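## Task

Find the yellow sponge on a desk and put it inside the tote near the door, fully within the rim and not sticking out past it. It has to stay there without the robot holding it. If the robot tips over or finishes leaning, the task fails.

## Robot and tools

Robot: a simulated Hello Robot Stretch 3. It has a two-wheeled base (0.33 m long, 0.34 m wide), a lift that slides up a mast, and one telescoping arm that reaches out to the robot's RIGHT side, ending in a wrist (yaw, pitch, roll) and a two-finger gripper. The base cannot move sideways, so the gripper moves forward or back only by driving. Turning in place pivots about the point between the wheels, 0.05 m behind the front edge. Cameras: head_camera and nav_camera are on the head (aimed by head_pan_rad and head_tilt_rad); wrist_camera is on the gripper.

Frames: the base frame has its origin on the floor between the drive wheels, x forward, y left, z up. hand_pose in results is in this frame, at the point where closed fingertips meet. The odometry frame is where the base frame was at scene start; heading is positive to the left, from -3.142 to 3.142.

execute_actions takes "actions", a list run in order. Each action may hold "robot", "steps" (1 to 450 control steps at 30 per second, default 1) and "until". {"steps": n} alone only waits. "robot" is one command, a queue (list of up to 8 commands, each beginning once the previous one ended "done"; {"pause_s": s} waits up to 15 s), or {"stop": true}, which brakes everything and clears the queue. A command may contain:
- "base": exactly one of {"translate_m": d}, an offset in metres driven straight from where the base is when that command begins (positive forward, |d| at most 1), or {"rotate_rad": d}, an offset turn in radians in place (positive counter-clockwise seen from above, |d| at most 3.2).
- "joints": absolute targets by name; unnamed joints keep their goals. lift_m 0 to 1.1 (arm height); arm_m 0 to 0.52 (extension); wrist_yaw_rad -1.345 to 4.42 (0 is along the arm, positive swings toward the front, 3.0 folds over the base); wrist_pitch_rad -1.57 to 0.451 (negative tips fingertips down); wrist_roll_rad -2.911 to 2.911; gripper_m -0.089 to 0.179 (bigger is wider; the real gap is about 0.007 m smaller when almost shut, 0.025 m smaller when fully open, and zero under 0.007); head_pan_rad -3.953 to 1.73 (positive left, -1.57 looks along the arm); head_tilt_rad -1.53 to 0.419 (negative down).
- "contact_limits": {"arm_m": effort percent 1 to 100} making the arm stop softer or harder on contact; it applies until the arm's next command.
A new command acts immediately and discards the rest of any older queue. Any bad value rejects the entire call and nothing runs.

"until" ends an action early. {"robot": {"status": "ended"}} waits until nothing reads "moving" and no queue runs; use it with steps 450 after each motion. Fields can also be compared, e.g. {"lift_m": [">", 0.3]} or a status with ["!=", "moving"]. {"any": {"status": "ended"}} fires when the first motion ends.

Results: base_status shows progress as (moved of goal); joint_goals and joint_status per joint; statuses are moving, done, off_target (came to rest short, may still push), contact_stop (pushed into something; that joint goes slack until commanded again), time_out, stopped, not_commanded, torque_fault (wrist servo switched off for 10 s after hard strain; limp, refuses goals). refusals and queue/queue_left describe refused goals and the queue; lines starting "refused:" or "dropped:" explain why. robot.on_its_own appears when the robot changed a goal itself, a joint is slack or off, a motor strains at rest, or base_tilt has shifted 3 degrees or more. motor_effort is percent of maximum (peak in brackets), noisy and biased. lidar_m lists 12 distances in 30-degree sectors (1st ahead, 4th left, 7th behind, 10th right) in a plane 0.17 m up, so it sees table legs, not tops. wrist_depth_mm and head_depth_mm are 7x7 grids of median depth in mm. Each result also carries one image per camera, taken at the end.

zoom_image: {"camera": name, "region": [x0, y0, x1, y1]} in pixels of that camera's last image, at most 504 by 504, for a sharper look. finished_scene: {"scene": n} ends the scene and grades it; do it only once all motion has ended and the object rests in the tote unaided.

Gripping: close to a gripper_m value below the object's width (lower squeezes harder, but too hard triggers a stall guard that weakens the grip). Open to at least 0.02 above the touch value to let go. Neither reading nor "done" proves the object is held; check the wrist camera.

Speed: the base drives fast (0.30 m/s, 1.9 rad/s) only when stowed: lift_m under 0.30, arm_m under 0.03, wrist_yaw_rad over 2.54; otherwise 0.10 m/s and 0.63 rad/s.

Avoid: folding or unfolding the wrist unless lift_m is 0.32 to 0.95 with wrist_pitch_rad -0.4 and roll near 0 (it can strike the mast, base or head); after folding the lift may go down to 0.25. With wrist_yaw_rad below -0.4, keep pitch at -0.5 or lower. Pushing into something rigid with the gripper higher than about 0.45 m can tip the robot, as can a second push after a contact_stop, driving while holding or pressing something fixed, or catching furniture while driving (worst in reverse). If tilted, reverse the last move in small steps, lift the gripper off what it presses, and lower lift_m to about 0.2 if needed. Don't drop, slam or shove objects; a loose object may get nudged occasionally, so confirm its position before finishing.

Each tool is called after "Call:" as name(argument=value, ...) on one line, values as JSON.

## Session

Call:
execute_actions(actions=[])

Call:
execute_actions(actions=[{"robot":{"joints":{"head_pan_rad":-1.6,"head_tilt_rad":-0.5}},"steps":40}])

Call:
execute_actions(actions=[{"robot":{"joints":{"head_pan_rad":-3.3}},"steps":40}])

Scene clock: 0.00 s.
robot.base_odometry: x=+0.000 y=+0.000 heading=+0.000 (m, m, rad; robot's odometry frame)
robot.turned_by_wheels: +0.000 (rad since the last result)
robot.turned_by_imu: +0.000 (rad since the last result)
robot.base_tilt: forward=+0.5 right=-0.1 (deg)
robot.lidar_m: 0.95 1.54 1.66 1.07 0.89 0.88 0.99 1.58 1.82 1.04 0.86 0.85
robot.head_depth_mm: 847 850 851 857 860 863 866 / 911 917 918 922 927 932 934 / 990 992 998 1004 1009 1015 1018 / 1103 1089 1092 1098 1105 1112 1115 / 1892 1198 1202 1213 1220 1226 1234 / 2089 1330 1346 1351 1361 1370 1374 / 2002 1505 1523 1528 1544 1554 1558
robot.base_status: not_commanded
robot.joint_positions: lift_m=+0.595 arm_m=-0.002 wrist_yaw_rad=+2.958 wrist_pitch_rad=-0.472 wrist_roll_rad=-0.001 gripper_m=+0.037 head_pan_rad=+0.001 head_tilt_rad=-0.001
robot.joint_goals: lift_m=+0.595 arm_m=-0.002 wrist_yaw_rad=+2.958 wrist_pitch_rad=-0.472 wrist_roll_rad=-0.001 gripper_m=+0.037 head_pan_rad=+0.001 head_tilt_rad=-0.001
robot.joint_status: lift_m=not_commanded arm_m=not_commanded wrist_yaw_rad=not_commanded wrist_pitch_rad=not_commanded wrist_roll_rad=not_commanded gripper_m=not_commanded head_pan_rad=not_commanded head_tilt_rad=not_commanded
robot.measured_speeds: translate_m=+0.000 rotate_rad=+0.000 lift_m=+0.000 arm_m=+0.000 wrist_yaw_rad=+0.000 wrist_pitch_rad=+0.000 wrist_roll_rad=+0.000 head_pan_rad=+0.000 head_tilt_rad=+0.000
robot: refusals=0 queue=idle queue_left=0
robot.motor_effort: left_wheel=+0 right_wheel=-1 lift_m=+18 arm_m=-1 wrist_yaw_rad=+0 wrist_pitch_rad=+6 wrist_roll_rad=+0 gripper_m=-1 head_pan_rad=-1 head_tilt_rad=+2 (%)
robot.hand_pose: x=+0.0185 y=+0.0711 z=+0.5957 quat_wxyz=(+0.228, +0.699, +0.102, +0.670) (m; robot's base frame)
robot.wrist_depth_mm: 655 919 - - - - - / 697 - - - - - - / 742 - - - - - - / 787 - - - - - - / 792 890 - - 956 951 - / 786 790 - 811 844 807 818 / 687 709 709 698 707 711 706
pictures: head_camera (sideways: a quarter turn clockwise sets it upright), nav_camera (sideways: a quarter turn counterclockwise sets it upright), wrist_camera
camera_calibration (this result's frames):
head_camera: T_world_to_cam=[[-0.0547147, -0.00630162, -0.998482, 1.32221], [-0.0282683, 0.999589, -0.00475957, 0.0151872], [0.998102, 0.0279649, -0.0548703, 0.0246945], [0, 0, 0, 1]] pos_world=[0.0481258, -0.00753952, 1.32163]
nav_camera: T_world_to_cam=[[-0.0379769, -0.0308782, 0.998801, -1.26001], [-0.00191354, -0.999518, -0.0309732, 0.0916446], [0.999277, -0.00308751, 0.0378995, -0.10032], [0, 0, 0, 1]] pos_world=[0.0525719, 0.0523839, 1.26514]
wrist_camera: T_world_to_cam=[[0.97656, -0.213996, 0.0231755, -0.0213647], [-0.107186, -0.576837, -0.809796, 0.558525], [0.186662, 0.78833, -0.586253, 0.455772], [0, 0, 0, 1]] pos_world=[-0.00434535, -0.0416933, 0.719984]
Images, in order (width x height): head_camera 896x504, nav_camera 672x504, wrist_camera 644x364.

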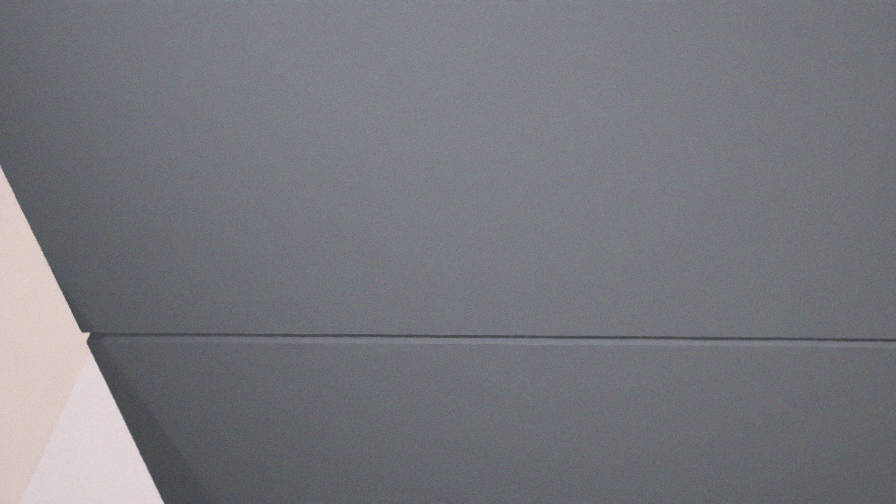

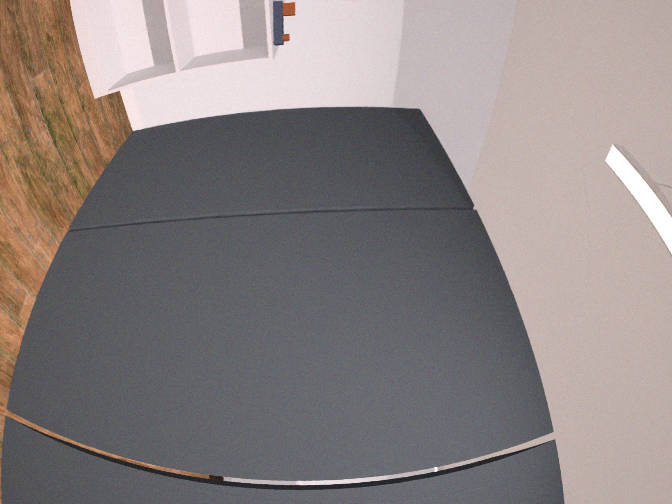

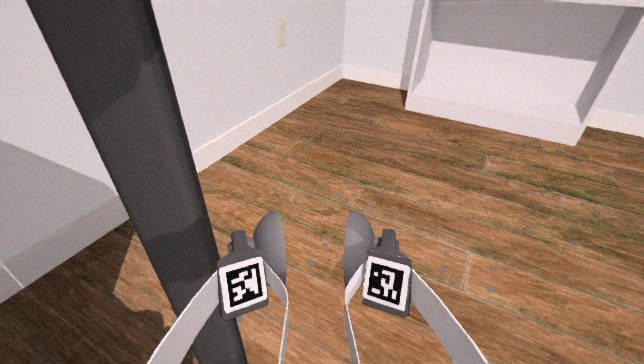

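Scene clock: 1.33 s.
robot.base_odometry: x=+0.000 y=+0.000 heading=+0.000 (m, m, rad; robot's odometry frame)
robot.turned_by_wheels: +0.000 (rad since the last result)
robot.turned_by_imu: +0.000 (rad since the last result)
robot.base_tilt: forward=+0.5 right=-0.1 (deg)
robot.lidar_m: 0.95 1.54 1.66 1.07 0.89 0.88 0.98 1.58 1.83 1.03 0.86 0.86
robot.head_depth_mm: 1693 1809 1940 2097 1940 1561 1316 / 1795 1939 2099 2236 1939 1564 1318 / 1944 2088 2275 2418 1939 1567 1312 / 2094 2265 2486 2513 1865 1561 1316 / 989 1065 1154 1267 1393 1484 1317 / 903 967 1043 1128 1227 1357 1312 / 833 885 948 1019 1102 1204 1272
robot.base_status: not_commanded
robot.joint_positions: lift_m=+0.595 arm_m=-0.002 wrist_yaw_rad=+2.958 wrist_pitch_rad=-0.472 wrist_roll_rad=-0.001 gripper_m=+0.037 head_pan_rad=-1.593 head_tilt_rad=-0.494
robot.joint_goals: lift_m=+0.595 arm_m=-0.002 wrist_yaw_rad=+2.958 wrist_pitch_rad=-0.472 wrist_roll_rad=-0.001 gripper_m=+0.037 head_pan_rad=-1.600 head_tilt_rad=-0.500
robot.joint_status: lift_m=not_commanded arm_m=not_commanded wrist_yaw_rad=not_commanded wrist_pitch_rad=not_commanded wrist_roll_rad=not_commanded gripper_m=not_commanded head_pan_rad=moving head_tilt_rad=moving
robot.measured_speeds: translate_m=+0.000 rotate_rad=+0.000 lift_m=+0.000 arm_m=+0.000 wrist_yaw_rad=+0.000 wrist_pitch_rad=+0.000 wrist_roll_rad=+0.000 head_pan_rad=+0.000 head_tilt_rad=+0.000
robot: refusals=0 queue=running queue_left=0
robot.motor_effort: left_wheel=+0(0) right_wheel=+0(1) lift_m=+19(19) arm_m=-2(1) wrist_yaw_rad=+0(0) wrist_pitch_rad=+6(6) wrist_roll_rad=+1(0) gripper_m=+1(1) head_pan_rad=-3(31) head_tilt_rad=-3(25) (%)
robot.hand_pose: x=+0.0185 y=+0.0711 z=+0.5957 quat_wxyz=(+0.228, +0.699, +0.102, +0.670) (m; robot's base frame)
robot.wrist_depth_mm: 651 906 - - - - - / 699 - - - - - - / 752 - - - - - - / 787 - - - - - - / 809 900 - - 965 959 - / 795 806 - 802 851 824 813 / 689 685 700 703 693 716 714
pictures: head_camera (sideways: a quarter turn clockwise sets it upright), nav_camera (sideways: a quarter turn counterclockwise sets it upright), wrist_camera
camera_calibration (this result's frames):
head_camera: T_world_to_cam=[[0.00520185, 0.520001, -0.85415, 1.13333], [0.999957, 0.0038985, 0.00846321, -0.00829834], [0.00773078, -0.854157, -0.519958, 0.636041], [0, 0, 0, 1]] pos_world=[-0.00251453, -0.0460226, 1.29882]
nav_camera: T_world_to_cam=[[-0.0404437, -0.437616, 0.898252, -1.12847], [-0.998886, 0.0395718, -0.0256959, 0.0908373], [-0.0243005, -0.898291, -0.438729, 0.526311], [0, 0, 0, 1]] pos_world=[0.0578862, -0.0246512, 1.24689]
wrist_camera: T_world_to_cam=[[0.97656, -0.213996, 0.0231755, -0.0213647], [-0.107186, -0.576837, -0.809796, 0.558525], [0.186662, 0.78833, -0.586253, 0.455772], [0, 0, 0, 1]] pos_world=[-0.00434536, -0.0416933, 0.719984]
Images, in order (width x height): head_camera 896x504, nav_camera 672x504, wrist_camera 644x364.

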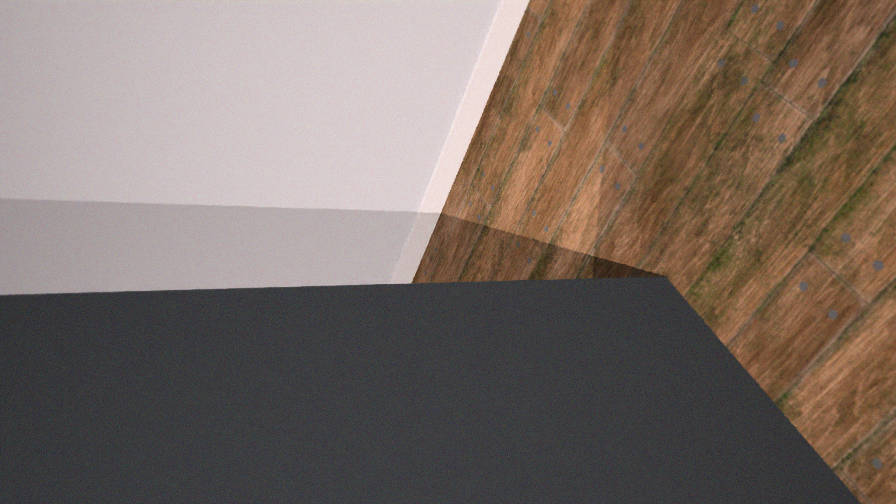

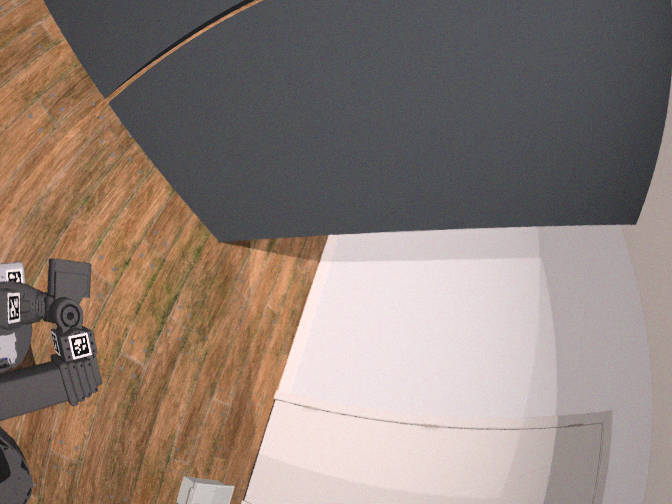

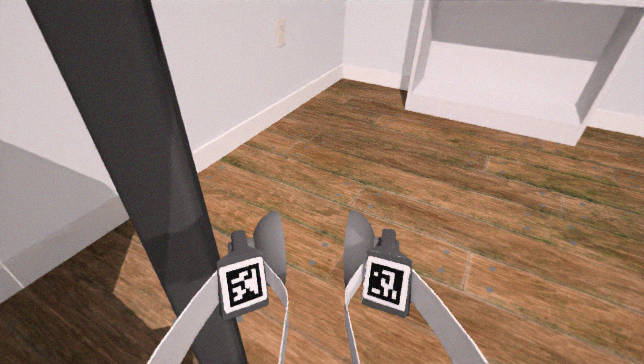

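Scene clock: 2.67 s.
robot.base_odometry: x=+0.000 y=+0.000 heading=+0.000 (m, m, rad; robot's odometry frame)
robot.turned_by_wheels: +0.000 (rad since the last result)
robot.turned_by_imu: +0.000 (rad since the last result)
robot.base_tilt: forward=+0.5 right=-0.1 (deg)
robot.lidar_m: 0.95 1.54 1.66 1.07 0.88 0.88 0.99 1.58 1.82 1.03 0.86 0.85
robot.head_depth_mm: 754 809 872 946 1041 1143 1250 / 793 854 927 1012 1114 1239 1306 / 837 907 988 1086 1203 1358 1316 / 889 968 1056 1175 1314 1462 1315 / 947 1034 1142 1276 1442 1531 1319 / 1011 1114 1238 1397 1618 1569 1324 / 1087 1201 1353 1549 1755 1561 1317
robot.base_status: not_commanded
robot.joint_positions: lift_m=+0.595 arm_m=-0.002 wrist_yaw_rad=+2.958 wrist_pitch_rad=-0.472 wrist_roll_rad=-0.001 gripper_m=+0.037 head_pan_rad=-3.293 head_tilt_rad=-0.494
robot.joint_goals: lift_m=+0.595 arm_m=-0.002 wrist_yaw_rad=+2.958 wrist_pitch_rad=-0.472 wrist_roll_rad=-0.001 gripper_m=+0.037 head_pan_rad=-3.300 head_tilt_rad=-0.500
robot.joint_status: lift_m=not_commanded arm_m=not_commanded wrist_yaw_rad=not_commanded wrist_pitch_rad=not_commanded wrist_roll_rad=not_commanded gripper_m=not_commanded head_pan_rad=moving head_tilt_rad=moving
robot.measured_speeds: translate_m=+0.000 rotate_rad=+0.000 lift_m=+0.000 arm_m=+0.000 wrist_yaw_rad=+0.000 wrist_pitch_rad=+0.000 wrist_roll_rad=+0.000 head_pan_rad=+0.000 head_tilt_rad=+0.000
robot: refusals=0 queue=running queue_left=0
robot.motor_effort: left_wheel=+1(1) right_wheel=-1(0) lift_m=+19(19) arm_m=-2(1) wrist_yaw_rad=+0(0) wrist_pitch_rad=+6(6) wrist_roll_rad=+0(0) gripper_m=+0(0) head_pan_rad=-3(29) head_tilt_rad=-3(3) (%)
robot.hand_pose: x=+0.0185 y=+0.0711 z=+0.5957 quat_wxyz=(+0.228, +0.699, +0.102, +0.670) (m; robot's base frame)
robot.wrist_depth_mm: 658 935 - - - - - / 706 - - - - - - / 743 - - - - - - / 781 - - - - - - / 816 900 - - 954 964 - / 772 788 - 804 844 825 826 / 690 690 698 703 699 710 718
pictures: head_camera (sideways: a quarter turn clockwise sets it upright), nav_camera (sideways: a quarter turn counterclockwise sets it upright), wrist_camera
camera_calibration (this result's frames):
head_camera: T_world_to_cam=[[0.515159, -0.07218, -0.85405, 1.13009], [-0.12497, -0.992124, 0.00846819, -0.00144276], [-0.847935, 0.102368, -0.520123, 0.641475], [0, 0, 0, 1]] pos_world=[-0.0384285, 0.0144722, 1.29881]
nav_camera: T_world_to_cam=[[-0.42893, 0.096515, 0.898167, -1.12599], [0.167943, 0.985462, -0.0256925, 0.0837151], [-0.887589, 0.139821, -0.438903, 0.531802], [0, 0, 0, 1]] pos_world=[-0.0250073, -0.0481802, 1.24689]
wrist_camera: T_world_to_cam=[[0.97656, -0.213996, 0.0231754, -0.0213646], [-0.107186, -0.576837, -0.809796, 0.558524], [0.186662, 0.78833, -0.586253, 0.455772], [0, 0, 0, 1]] pos_world=[-0.00434535, -0.0416933, 0.719984]
Images, in order (width x height): head_camera 896x504, nav_camera 672x504, wrist_camera 644x364.

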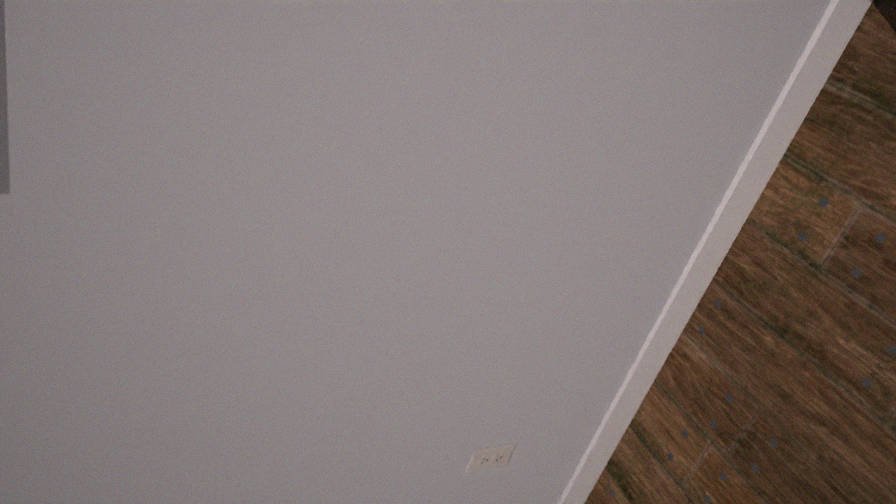

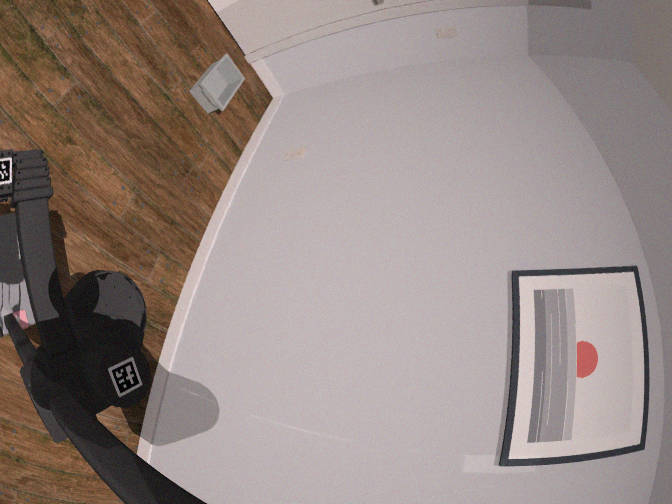

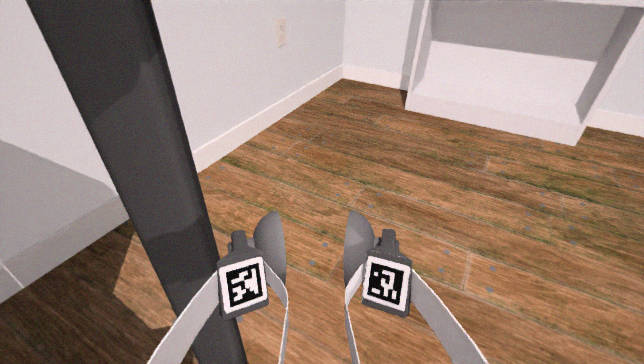

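Same layout.

Call:
execute_actions(actions=[{"robot":[{"base":{"rotate_rad":-1.75},"joints":{"head_pan_rad":0.65,"head_tilt_rad":-0.3,"lift_m":0.28}},{"base":{"translate_m":1}}],"steps":450,"until":{"robot":{"y":["<",-0.45]}}},{"robot":[{"base":{"translate_m":1}},{"base":{"rotate_rad":1.2}},{"base":{"translate_m":1}}],"steps":450,"until":{"robot":{"status":"ended"}}}])

Scene clock: 20.80 s.
robot.base_odometry: x=+0.592 y=-1.963 heading=-0.550 (m, m, rad; robot's odometry frame)
robot.turned_by_wheels: -0.550 (rad since the last result)
robot.turned_by_imu: -0.543 (rad since the last result)
robot.base_tilt: forward=+0.5 right=-0.1 (deg)
robot.lidar_m: 1.52 2.17 2.76 1.16 1.08 0.47 1.80 0.93 0.77 0.76 0.84 1.32
robot.head_depth_mm: 2119 2208 2108 2400 2436 1874 1507 / 2300 2404 2370 2605 2450 1891 1514 / 2509 2628 2701 2945 2386 1888 1513 / 2778 2947 3095 3224 2504 1895 1511 / 3066 3260 3469 3517 2498 1896 1506 / 3012 3149 3314 3383 2472 1877 1509 / 2830 2950 3022 3143 2516 1881 1514
robot.base_status: done (translate_m +1.0000 of +1.0000)
robot.joint_positions: lift_m=+0.280 arm_m=-0.002 wrist_yaw_rad=+2.958 wrist_pitch_rad=-0.473 wrist_roll_rad=-0.001 gripper_m=+0.037 head_pan_rad=+0.643 head_tilt_rad=-0.309
robot.joint_goals: lift_m=+0.280 arm_m=-0.002 wrist_yaw_rad=+2.958 wrist_pitch_rad=-0.473 wrist_roll_rad=-0.001 gripper_m=+0.037 head_pan_rad=+0.650 head_tilt_rad=-0.300
robot.joint_status: lift_m=done arm_m=not_commanded wrist_yaw_rad=not_commanded wrist_pitch_rad=not_commanded wrist_roll_rad=not_commanded gripper_m=not_commanded head_pan_rad=done head_tilt_rad=done
robot.measured_speeds: translate_m=+0.000 rotate_rad=+0.000 lift_m=+0.000 arm_m=+0.000 wrist_yaw_rad=+0.000 wrist_pitch_rad=+0.000 wrist_roll_rad=+0.000 head_pan_rad=+0.000 head_tilt_rad=+0.000
robot: refusals=0 queue=done queue_left=0
robot.motor_effort: left_wheel=-1(8) right_wheel=+2(10) lift_m=+17(19) arm_m=-2(1) wrist_yaw_rad=+0(0) wrist_pitch_rad=+6(6) wrist_roll_rad=+0(1) gripper_m=+1(1) head_pan_rad=+2(29) head_tilt_rad=+4(20) (%)
robot.hand_pose: x=+0.0184 y=+0.0710 z=+0.2807 quat_wxyz=(+0.228, +0.699, +0.102, +0.670) (m; robot's base frame)
robot.wrist_depth_mm: 933 - - - - - - / 890 - - - - - - / 660 - 814 824 827 848 839 / 538 - 655 661 667 663 674 / 510 531 553 559 545 543 550 / 453 472 - - 474 465 468 / - - - - 398 408 403
pictures: head_camera (sideways: a quarter turn clockwise sets it upright), nav_camera (sideways: a quarter turn counterclockwise sets it upright), wrist_camera
camera_calibration (this result's frames):
head_camera: T_world_to_cam=[[-0.27979, -0.217469, -0.935107, 1.24068], [-0.621094, 0.783728, 0.00357083, 0.00795799], [0.732093, 0.581788, -0.354348, 0.416122], [0, 0, 0, 1]] pos_world=[0.0474336, 0.0214788, 1.30759]
nav_camera: T_world_to_cam=[[0.231347, 0.134871, 0.963477, -1.21527], [0.589353, -0.807373, -0.0284948, 0.0847994], [0.774042, 0.574421, -0.26627, 0.297002], [0, 0, 0, 1]] pos_world=[0.00127934, 0.0617645, 1.25238]
wrist_camera: T_world_to_cam=[[0.976562, -0.213984, 0.0231935, -0.0140772], [-0.10727, -0.577287, -0.809464, 0.303314], [0.186602, 0.788004, -0.586711, 0.271329], [0, 0, 0, 1]] pos_world=[-0.00434673, -0.0417216, 0.40504]
Images, in order (width x height): head_camera 896x504, nav_camera 672x504, wrist_camera 644x364.

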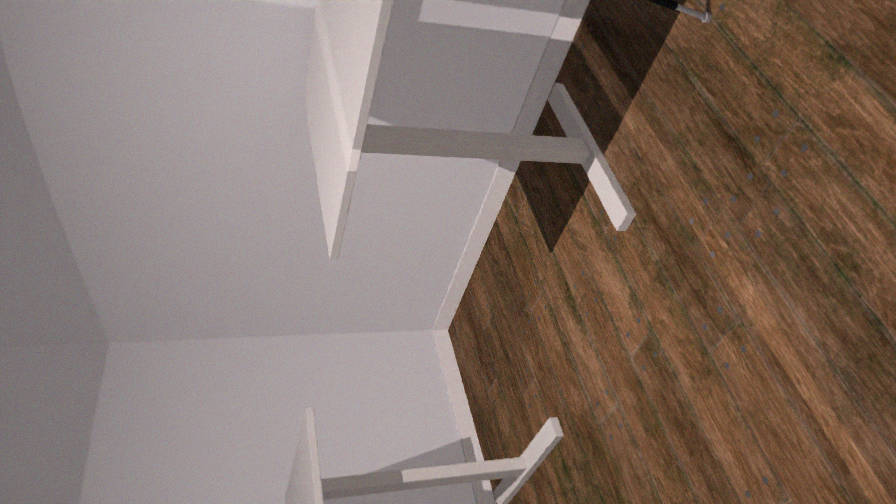

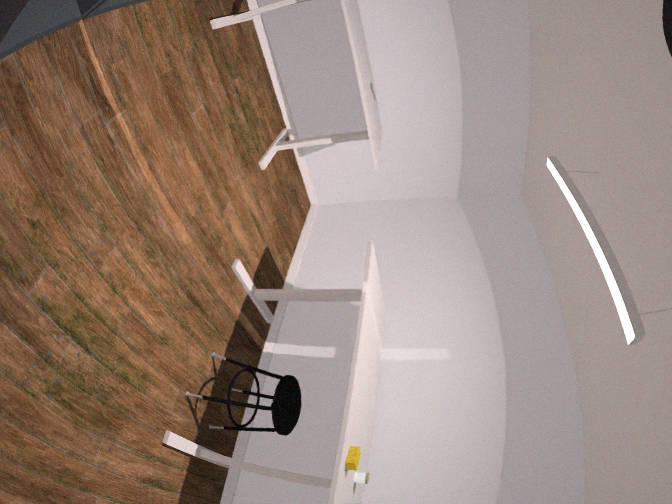

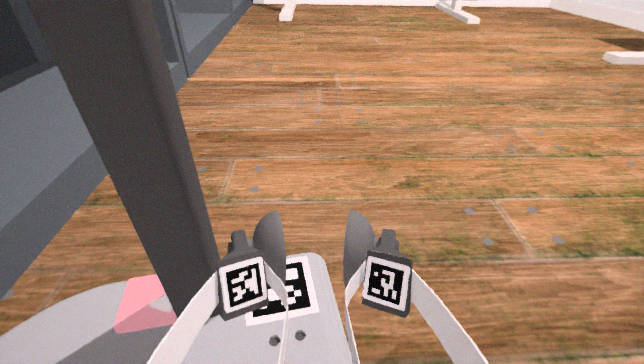

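Sponge dead ahead; desk edge ~1.35 m.

Call:
execute_actions(actions=[{"robot":[{"base":{"translate_m":0.88}},{"base":{"rotate_rad":1.57},"joints":{"lift_m":1.03,"head_pan_rad":-1.6,"head_tilt_rad":-0.6}}],"steps":450,"until":{"robot":{"lift_m":[">",0.5]}}},{"robot":{"joints":{"wrist_yaw_rad":0}},"steps":30},{"robot":{"joints":{"gripper_m":0.17}},"steps":450,"until":{"robot":{"status":"ended"}}}])

Scene clock: 33.30 s.
robot.base_odometry: x=+1.342 y=-2.423 heading=+1.020 (m, m, rad; robot's odometry frame)
robot.turned_by_wheels: +1.570 (rad since the last result)
robot.turned_by_imu: +1.536 (rad since the last result)
robot.base_tilt: forward=+0.6 right=-0.1 (deg)
robot.lidar_m: 2.40 1.60 1.60 1.29 1.12 0.91 0.91 0.99 1.30 0.83 0.66 1.46
robot.head_depth_mm: 1061 1124 853 - - - - / 1071 1135 832 - - - - / 1092 1152 832 - - - - / 1107 1162 810 1134 1695 1414 1231 / 1122 1162 771 624 1475 1419 1246 / 1141 1164 774 614 991 1414 1243 / 1158 1166 774 650 1020 1421 1246
robot.base_status: done (rotate_rad +1.5699 of +1.5700)
robot.joint_positions: lift_m=+1.030 arm_m=-0.002 wrist_yaw_rad=+0.001 wrist_pitch_rad=-0.473 wrist_roll_rad=-0.001 gripper_m=+0.170 head_pan_rad=-1.593 head_tilt_rad=-0.593
robot.joint_goals: lift_m=+1.030 arm_m=-0.002 wrist_yaw_rad=+0.000 wrist_pitch_rad=-0.473 wrist_roll_rad=-0.001 gripper_m=+0.170 head_pan_rad=-1.600 head_tilt_rad=-0.600
robot.joint_status: lift_m=done arm_m=not_commanded wrist_yaw_rad=done wrist_pitch_rad=not_commanded wrist_roll_rad=not_commanded gripper_m=done head_pan_rad=done head_tilt_rad=done
robot.measured_speeds: translate_m=+0.000 rotate_rad=+0.000 lift_m=+0.000 arm_m=+0.000 wrist_yaw_rad=+0.000 wrist_pitch_rad=+0.000 wrist_roll_rad=+0.000 head_pan_rad=+0.000 head_tilt_rad=+0.000
robot: refusals=0 queue=done queue_left=0
robot.motor_effort: left_wheel=-1(6) right_wheel=+2(8) lift_m=+21(22) arm_m=-1(2) wrist_yaw_rad=-2(2) wrist_pitch_rad=+7(6) wrist_roll_rad=+1(0) gripper_m=+1(83) head_pan_rad=-3(30) head_tilt_rad=-3(21) (%)
robot.hand_pose: x=-0.0212 y=-0.3596 z=+1.0304 quat_wxyz=(+0.688, +0.167, -0.687, -0.165) (m; robot's base frame)
robot.wrist_depth_mm: 868 896 923 882 867 859 838 / 557 569 578 591 607 928 901 / 408 416 395 383 427 - - / 352 342 333 333 336 355 - / - 803 789 - - 302 - / - 719 - - - - - / - - - - - - -
pictures: head_camera (sideways: a quarter turn clockwise sets it upright), nav_camera (sideways: a quarter turn counterclockwise sets it upright), wrist_camera
camera_calibration (this result's frames):
head_camera: T_world_to_cam=[[0.00711864, 0.602147, -0.798353, 1.06057], [0.999936, 0.00274554, 0.0109869, -0.0115825], [0.00880763, -0.79838, -0.602089, 0.742888], [0, 0, 0, 1]] pos_world=[-0.00251116, -0.0454824, 1.29412]
nav_camera: T_world_to_cam=[[-0.042451, -0.524533, 0.850331, -1.06596], [-0.998824, 0.0422192, -0.023821, 0.0883927], [-0.0234054, -0.850343, -0.525708, 0.63948], [0, 0, 0, 1]] pos_world=[0.0580052, -0.019084, 1.2447]
wrist_camera: T_world_to_cam=[[-0.999265, 0.0305171, 0.0232037, -0.0388908], [-0.000851397, 0.587446, -0.809263, 1.07822], [-0.0383273, -0.808688, -0.586988, 0.479197], [0, 0, 0, 1]] pos_world=[-0.019578, -0.244688, 1.15475]
Images, in order (width x height): head_camera 896x504, nav_camera 672x504, wrist_camera 644x364.

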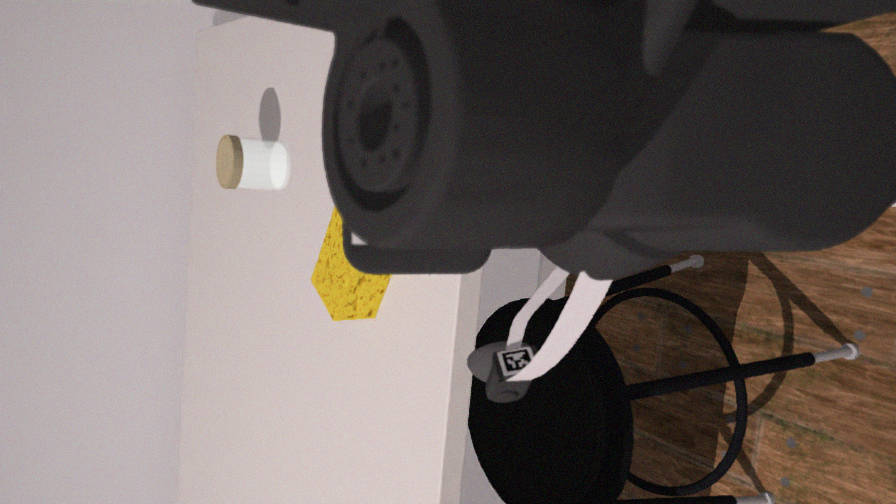

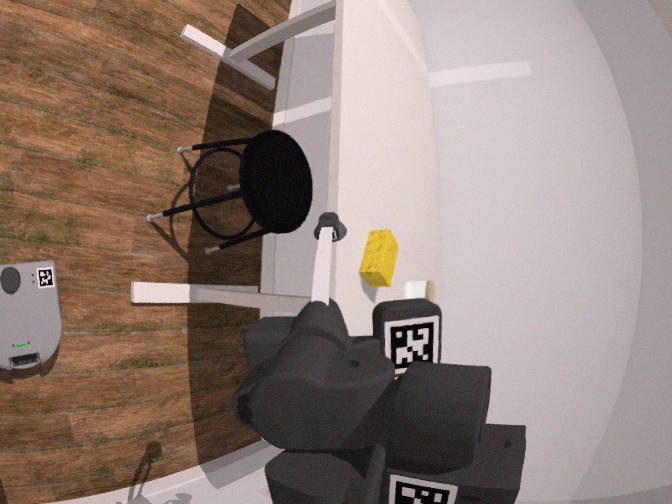

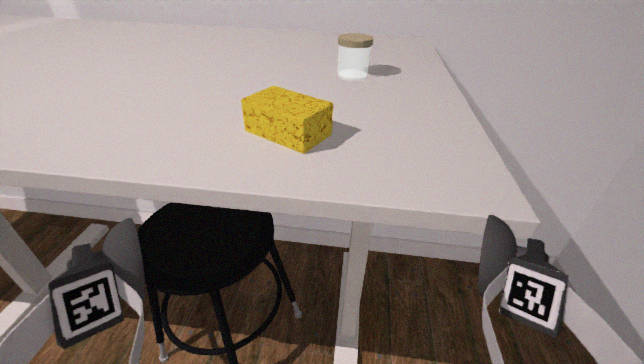

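Call:
execute_actions(actions=[{"robot":{"base":{"translate_m":-0.095},"joints":{"wrist_yaw_rad":0.93,"wrist_pitch_rad":-0.78,"lift_m":1.1,"arm_m":0.385}},"steps":450,"until":{"robot":{"status":"ended"}}}])

Scene clock: 37.57 s.
robot.base_odometry: x=+1.292 y=-2.504 heading=+1.020 (m, m, rad; robot's odometry frame)
robot.turned_by_wheels: +0.000 (rad since the last result)
robot.turned_by_imu: -0.001 (rad since the last result)
robot.base_tilt: forward=+0.6 right=-0.1 (deg)
robot.lidar_m: 2.49 1.67 1.32 1.52 1.01 0.82 0.81 0.89 1.28 0.82 0.69 1.53
robot.head_depth_mm: 1045 1152 1276 1440 1612 1446 1243 / 1090 1131 772 578 1640 1447 1243 / - 1079 772 579 1616 1408 1244 / 1088 - 772 600 1662 1416 1220 / 1083 1181 772 601 1694 1421 1249 / 1130 1164 671 624 1073 1453 1217 / 1149 1163 775 626 990 1417 1246
robot.base_status: done (translate_m -0.0950 of -0.0950)
robot.joint_positions: lift_m=+1.100 arm_m=+0.385 wrist_yaw_rad=+0.929 wrist_pitch_rad=-0.788 wrist_roll_rad=-0.001 gripper_m=+0.170 head_pan_rad=-1.593 head_tilt_rad=-0.593
robot.joint_goals: lift_m=+1.100 arm_m=+0.385 wrist_yaw_rad=+0.930 wrist_pitch_rad=-0.780 wrist_roll_rad=-0.001 gripper_m=+0.170 head_pan_rad=-1.600 head_tilt_rad=-0.600
robot.joint_status: lift_m=done arm_m=done wrist_yaw_rad=done wrist_pitch_rad=done wrist_roll_rad=not_commanded gripper_m=done head_pan_rad=done head_tilt_rad=done
robot.measured_speeds: translate_m=+0.000 rotate_rad=+0.000 lift_m=+0.000 arm_m=+0.000 wrist_yaw_rad=+0.000 wrist_pitch_rad=+0.000 wrist_roll_rad=+0.000 head_pan_rad=+0.000 head_tilt_rad=+0.000
robot: refusals=0 queue=done queue_left=0
robot.motor_effort: left_wheel=-1(5) right_wheel=+2(3) lift_m=+20(22) arm_m=+5(5) wrist_yaw_rad=+1(3) wrist_pitch_rad=+3(7) wrist_roll_rad=+0(0) gripper_m=+1(0) head_pan_rad=-3(3) head_tilt_rad=-3(4) (%)
robot.hand_pose: x=+0.1097 y=-0.6277 z=+1.0400 quat_wxyz=(+0.706, +0.535, -0.461, +0.050) (m; robot's base frame)
robot.wrist_depth_mm: - 428 432 438 444 451 457 / - 365 369 375 377 385 389 / - 320 321 324 329 333 338 / - 283 286 289 291 295 299 / - 259 258 210 261 268 266 / - 231 232 191 237 - 241 / - 215 212 175 216 218 220
pictures: head_camera (sideways: a quarter turn clockwise sets it upright), nav_camera (sideways: a quarter turn counterclockwise sets it upright), wrist_camera
camera_calibration (this result's frames):
head_camera: T_world_to_cam=[[0.0072841, 0.602146, -0.798353, 1.06057], [0.999937, 0.00247078, 0.0109869, -0.0115825], [0.00858825, -0.798383, -0.602089, 0.742889], [0, 0, 0, 1]] pos_world=[-0.00252366, -0.04548, 1.29412]
nav_camera: T_world_to_cam=[[-0.0425951, -0.524521, 0.850331, -1.06596], [-0.998813, 0.0424936, -0.023821, 0.0883927], [-0.0236391, -0.850336, -0.525708, 0.639481], [0, 0, 0, 1]] pos_world=[0.058, -0.0190982, 1.2447]
wrist_camera: T_world_to_cam=[[-0.616712, -0.786539, 0.0319938, -0.464088], [-0.648032, 0.484197, -0.587884, 1.01952], [0.446903, -0.383288, -0.808312, 0.717062], [0, 0, 0, 1]] pos_world=[0.0540182, -0.583832, 1.19382]
Images, in order (width x height): head_camera 896x504, nav_camera 672x504, wrist_camera 644x364.

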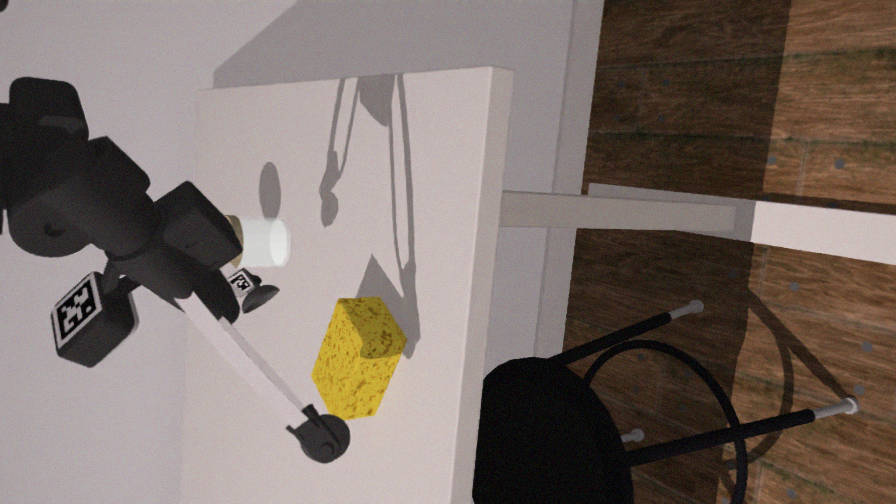

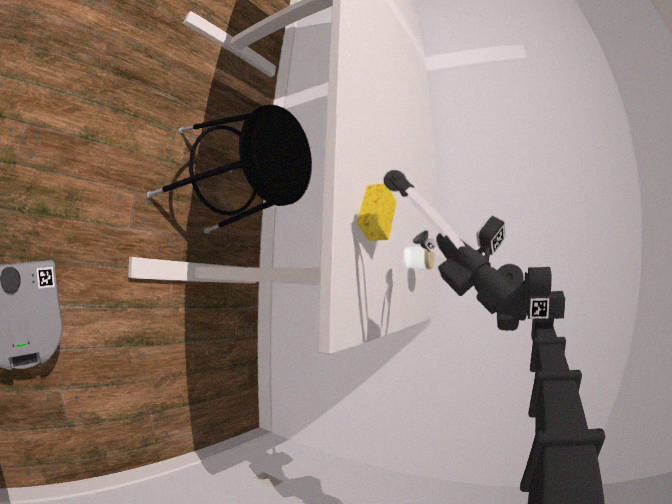

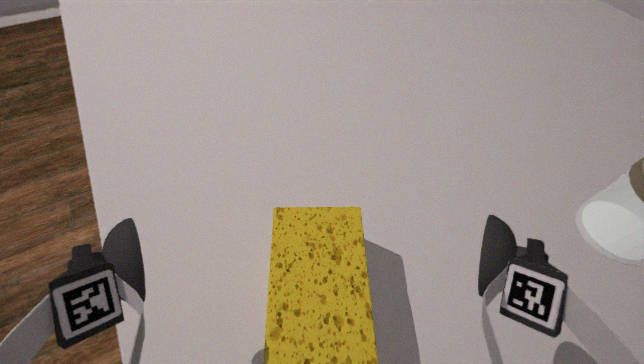

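Call:
execute_actions(actions=[{"robot":[{"joints":{"lift_m":1.042,"gripper_m":0.11}},{"joints":{"gripper_m":0.0}},{"joints":{"lift_m":1.075}},{"base":{"rotate_rad":1.55},"joints":{"arm_m":0,"wrist_yaw_rad":1.5,"head_pan_rad":0,"wrist_pitch_rad":-0.5}}],"steps":450,"until":{"robot":{"heading":[">",1.9]}}},{"robot":{"joints":{"lift_m":0.29}},"steps":450,"until":{"robot":{"base_status":"done","lift_m":["<",0.93]}}}])

Call:
execute_actions(actions=[{"robot":{"base":{"translate_m":1},"joints":{"wrist_yaw_rad":2.6}},"steps":450,"until":{"robot":{"lift_m":["<",0.293]}}},{"robot":{"base":{"translate_m":1}},"steps":450,"until":{"robot":{"status":"ended"}}}])

Scene clock: 45.13 s.
robot.base_odometry: x=+1.292 y=-2.504 heading=+2.570 (m, m, rad; robot's odometry frame)
robot.turned_by_wheels: +1.550 (rad since the last result)
robot.turned_by_imu: +1.518 (rad since the last result)
robot.base_tilt: forward=+0.6 right=-0.1 (deg)
robot.lidar_m: 1.32 1.03 0.82 0.81 0.88 1.28 0.82 0.70 1.53 2.48 1.66 1.31
robot.head_depth_mm: 1217 1256 1553 1899 1677 1445 1243 / 2947 3240 2752 1956 1676 1448 1241 / 2979 3300 2894 2160 1736 1446 1245 / 3041 3358 2866 2156 1738 1442 1240 / 2880 2973 2748 2174 1742 1437 1245 / 2058 2199 2306 2114 1749 1446 1244 / 1680 1732 1791 1857 1728 1448 1240
robot.base_status: done (rotate_rad +1.5499 of +1.5500)
robot.joint_positions: lift_m=+0.922 arm_m=+0.009 wrist_yaw_rad=+1.500 wrist_pitch_rad=-0.521 wrist_roll_rad=-0.001 gripper_m=+0.007 head_pan_rad=-0.007 head_tilt_rad=-0.593
robot.joint_goals: lift_m=+0.290 arm_m=+0.000 wrist_yaw_rad=+1.500 wrist_pitch_rad=-0.500 wrist_roll_rad=-0.001 gripper_m=+0.006 head_pan_rad=+0.000 head_tilt_rad=-0.600
robot.joint_status: lift_m=moving arm_m=moving wrist_yaw_rad=moving wrist_pitch_rad=moving wrist_roll_rad=not_commanded gripper_m=done head_pan_rad=done head_tilt_rad=done
robot.measured_speeds: translate_m=+0.000 rotate_rad=+0.000 lift_m=-0.110 arm_m=-0.051 wrist_yaw_rad=+0.000 wrist_pitch_rad=+0.000 wrist_roll_rad=+0.000 head_pan_rad=+0.000 head_tilt_rad=+0.000
robot: refusals=0 queue=running queue_left=0
robot.on_its_own: gripper_m is held at +0.006, not at your +0.000, by its stall guard, which is not easing now
robot.motor_effort: left_wheel=+0(6) right_wheel=+3(8) lift_m=+16(21) arm_m=-7(8) wrist_yaw_rad=-1(4) wrist_pitch_rad=+10(10) wrist_roll_rad=+1(1) gripper_m=-19(96) head_pan_rad=+2(28) head_tilt_rad=-3(3) (%)
robot.hand_pose: x=+0.1883 y=-0.1689 z=+0.9124 quat_wxyz=(+0.625, +0.599, -0.375, +0.333) (m; robot's base frame)
robot.wrist_depth_mm: - - - - - - - / - - - - - - - / - - - - - - - / - - - 162 - - - / - - - 145 - - - / - - 131 132 - - - / 951 - 907 120 - - -
pictures: head_camera (sideways: a quarter turn clockwise sets it upright), nav_camera (sideways: a quarter turn counterclockwise sets it upright), wrist_camera
camera_calibration (this result's frames):
head_camera: T_world_to_cam=[[-0.602192, -0.0020344, -0.798349, 1.06428], [-0.0179435, 0.999779, 0.010987, -0.00537363], [0.79815, 0.0209415, -0.602095, 0.73808], [0, 0, 0, 1]] pos_world=[0.051708, -0.00791888, 1.29412]
nav_camera: T_world_to_cam=[[0.525123, -0.0344735, 0.850328, -1.06941], [-0.027033, -0.999351, -0.0238208, 0.0824646], [0.850597, -0.010478, -0.525714, 0.634156], [0, 0, 0, 1]] pos_world=[0.0243925, 0.0521893, 1.2447]
wrist_camera: T_world_to_cam=[[-0.101053, -0.994574, 0.024726, -0.17631], [-0.624246, 0.0440347, -0.779986, 0.869781], [0.774664, -0.0942547, -0.625309, 0.574781], [0, 0, 0, 1]] pos_world=[0.079879, -0.159478, 1.04219]
Images, in order (width x height): head_camera 896x504, nav_camera 672x504, wrist_camera 644x364.

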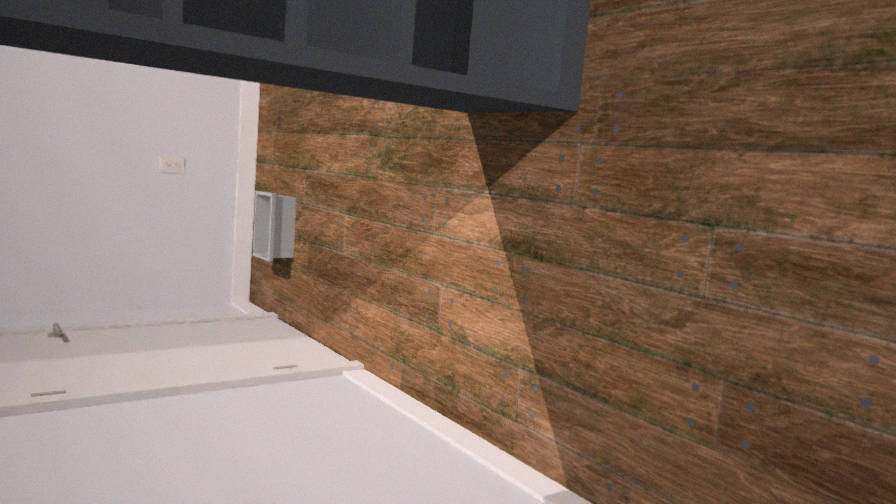

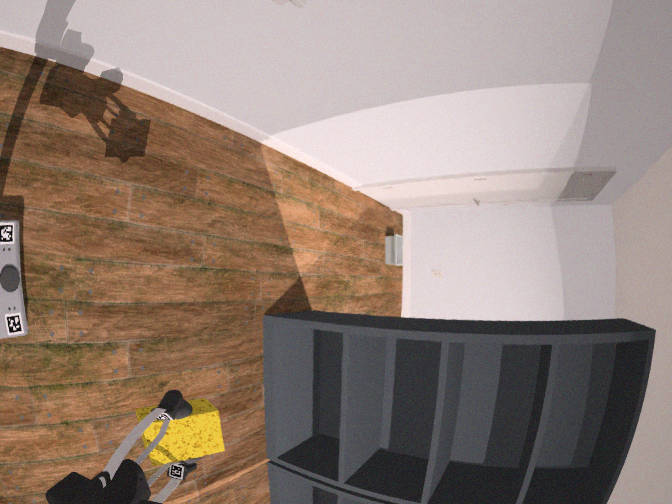

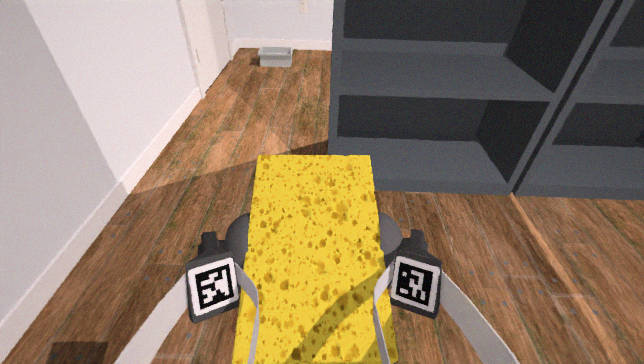

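Scene clock: 55.70 s.
robot.base_odometry: x=-0.022 y=-1.658 heading=+2.570 (m, m, rad; robot's odometry frame)
robot.turned_by_wheels: +0.000 (rad since the last result)
robot.turned_by_imu: +0.000 (rad since the last result)
robot.base_tilt: forward=+0.6 right=-0.1 (deg)
robot.lidar_m: 1.52 0.76 0.61 0.61 0.66 1.00 2.21 2.80 0.36 0.36 0.39 1.98
robot.head_depth_mm: 1617 1781 1977 2106 1734 1446 1243 / 1633 1801 2001 2140 1731 1448 1244 / 1663 1834 2051 2172 1731 1449 1241 / 1685 1870 2087 2152 1742 1444 1238 / 1717 1889 2095 2146 1741 1450 1242 / 1575 1576 1662 1737 1688 1447 1240 / 1206 1244 1290 1338 1384 1385 1247
robot.base_status: done (translate_m +1.0000 of +1.0000)
robot.joint_positions: lift_m=+0.290 arm_m=+0.000 wrist_yaw_rad=+2.599 wrist_pitch_rad=-0.521 wrist_roll_rad=-0.001 gripper_m=+0.007 head_pan_rad=-0.007 head_tilt_rad=-0.593
robot.joint_goals: lift_m=+0.290 arm_m=+0.000 wrist_yaw_rad=+2.600 wrist_pitch_rad=-0.500 wrist_roll_rad=-0.001 gripper_m=+0.006 head_pan_rad=+0.000 head_tilt_rad=-0.600
robot.joint_status: lift_m=done arm_m=done wrist_yaw_rad=done wrist_pitch_rad=done wrist_roll_rad=not_commanded gripper_m=done head_pan_rad=done head_tilt_rad=done
robot.measured_speeds: translate_m=+0.000 rotate_rad=+0.000 lift_m=+0.000 arm_m=+0.000 wrist_yaw_rad=+0.000 wrist_pitch_rad=+0.000 wrist_roll_rad=+0.000 head_pan_rad=+0.000 head_tilt_rad=+0.000
robot: refusals=0 queue=done queue_left=0
robot.on_its_own: gripper_m is held at +0.006, not at your +0.000, by its stall guard, which is not easing now
robot.motor_effort: left_wheel=-1(5) right_wheel=+1(7) lift_m=+17(17) arm_m=-7(9) wrist_yaw_rad=+1(3) wrist_pitch_rad=+10(10) wrist_roll_rad=+1(1) gripper_m=-20(19) head_pan_rad=+2(2) head_tilt_rad=-3(3) (%)
robot.hand_pose: x=+0.0873 y=+0.0346 z=+0.2804 quat_wxyz=(+0.359, +0.706, -0.007, +0.610) (m; robot's base frame)
robot.wrist_depth_mm: 477 524 581 646 745 833 - / 510 572 634 718 817 946 - / 552 605 687 739 786 790 796 / 588 610 593 162 619 628 641 / 515 517 498 145 528 526 530 / - 462 131 132 - 452 455 / - - 119 120 389 398 402
pictures: head_camera (sideways: a quarter turn clockwise sets it upright), nav_camera (sideways: a quarter turn counterclockwise sets it upright), wrist_camera
camera_calibration (this result's frames):
head_camera: T_world_to_cam=[[-0.602662, -0.00204023, -0.797994, 1.06382], [-0.0179522, 0.999778, 0.0110017, -0.00539269], [0.797794, 0.020956, -0.602565, 0.738694], [0, 0, 0, 1]] pos_world=[0.0517035, -0.00791816, 1.2941]
nav_camera: T_world_to_cam=[[0.525625, -0.0344691, 0.850018, -1.06901], [-0.0270319, -0.999351, -0.023809, 0.0824491], [0.850287, -0.010463, -0.526216, 0.634811], [0, 0, 0, 1]] pos_world=[0.0243579, 0.0521898, 1.24469]
wrist_camera: T_world_to_cam=[[0.839777, -0.542369, 0.0247205, -0.0662216], [-0.323028, -0.53572, -0.780165, 0.298633], [0.43638, 0.647179, -0.625085, 0.280766], [0, 0, 0, 1]] pos_world=[0.0295575, -0.0576387, 0.410123]
Images, in order (width x height): head_camera 896x504, nav_camera 672x504, wrist_camera 644x364.

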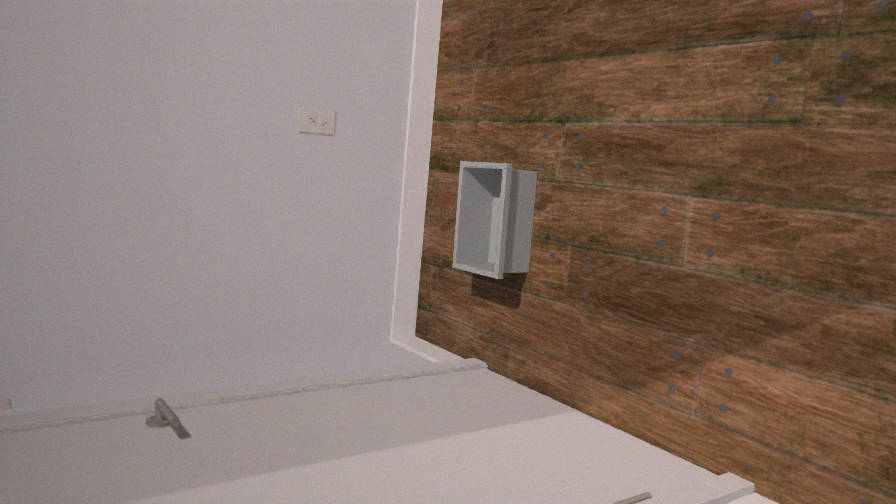

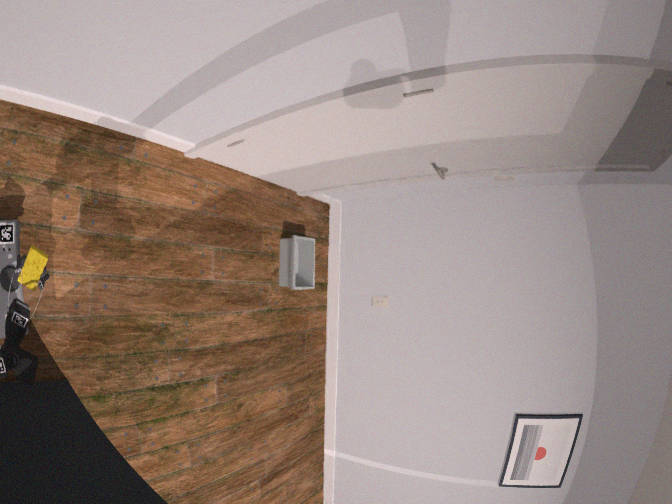

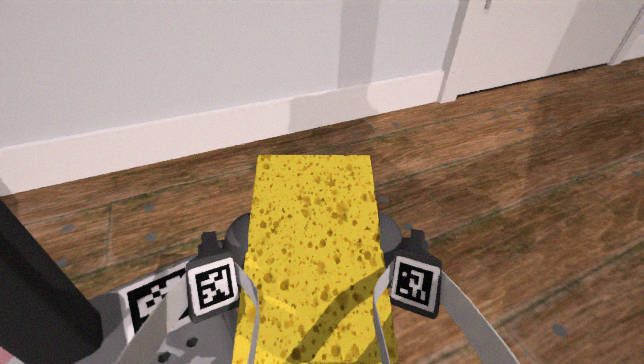

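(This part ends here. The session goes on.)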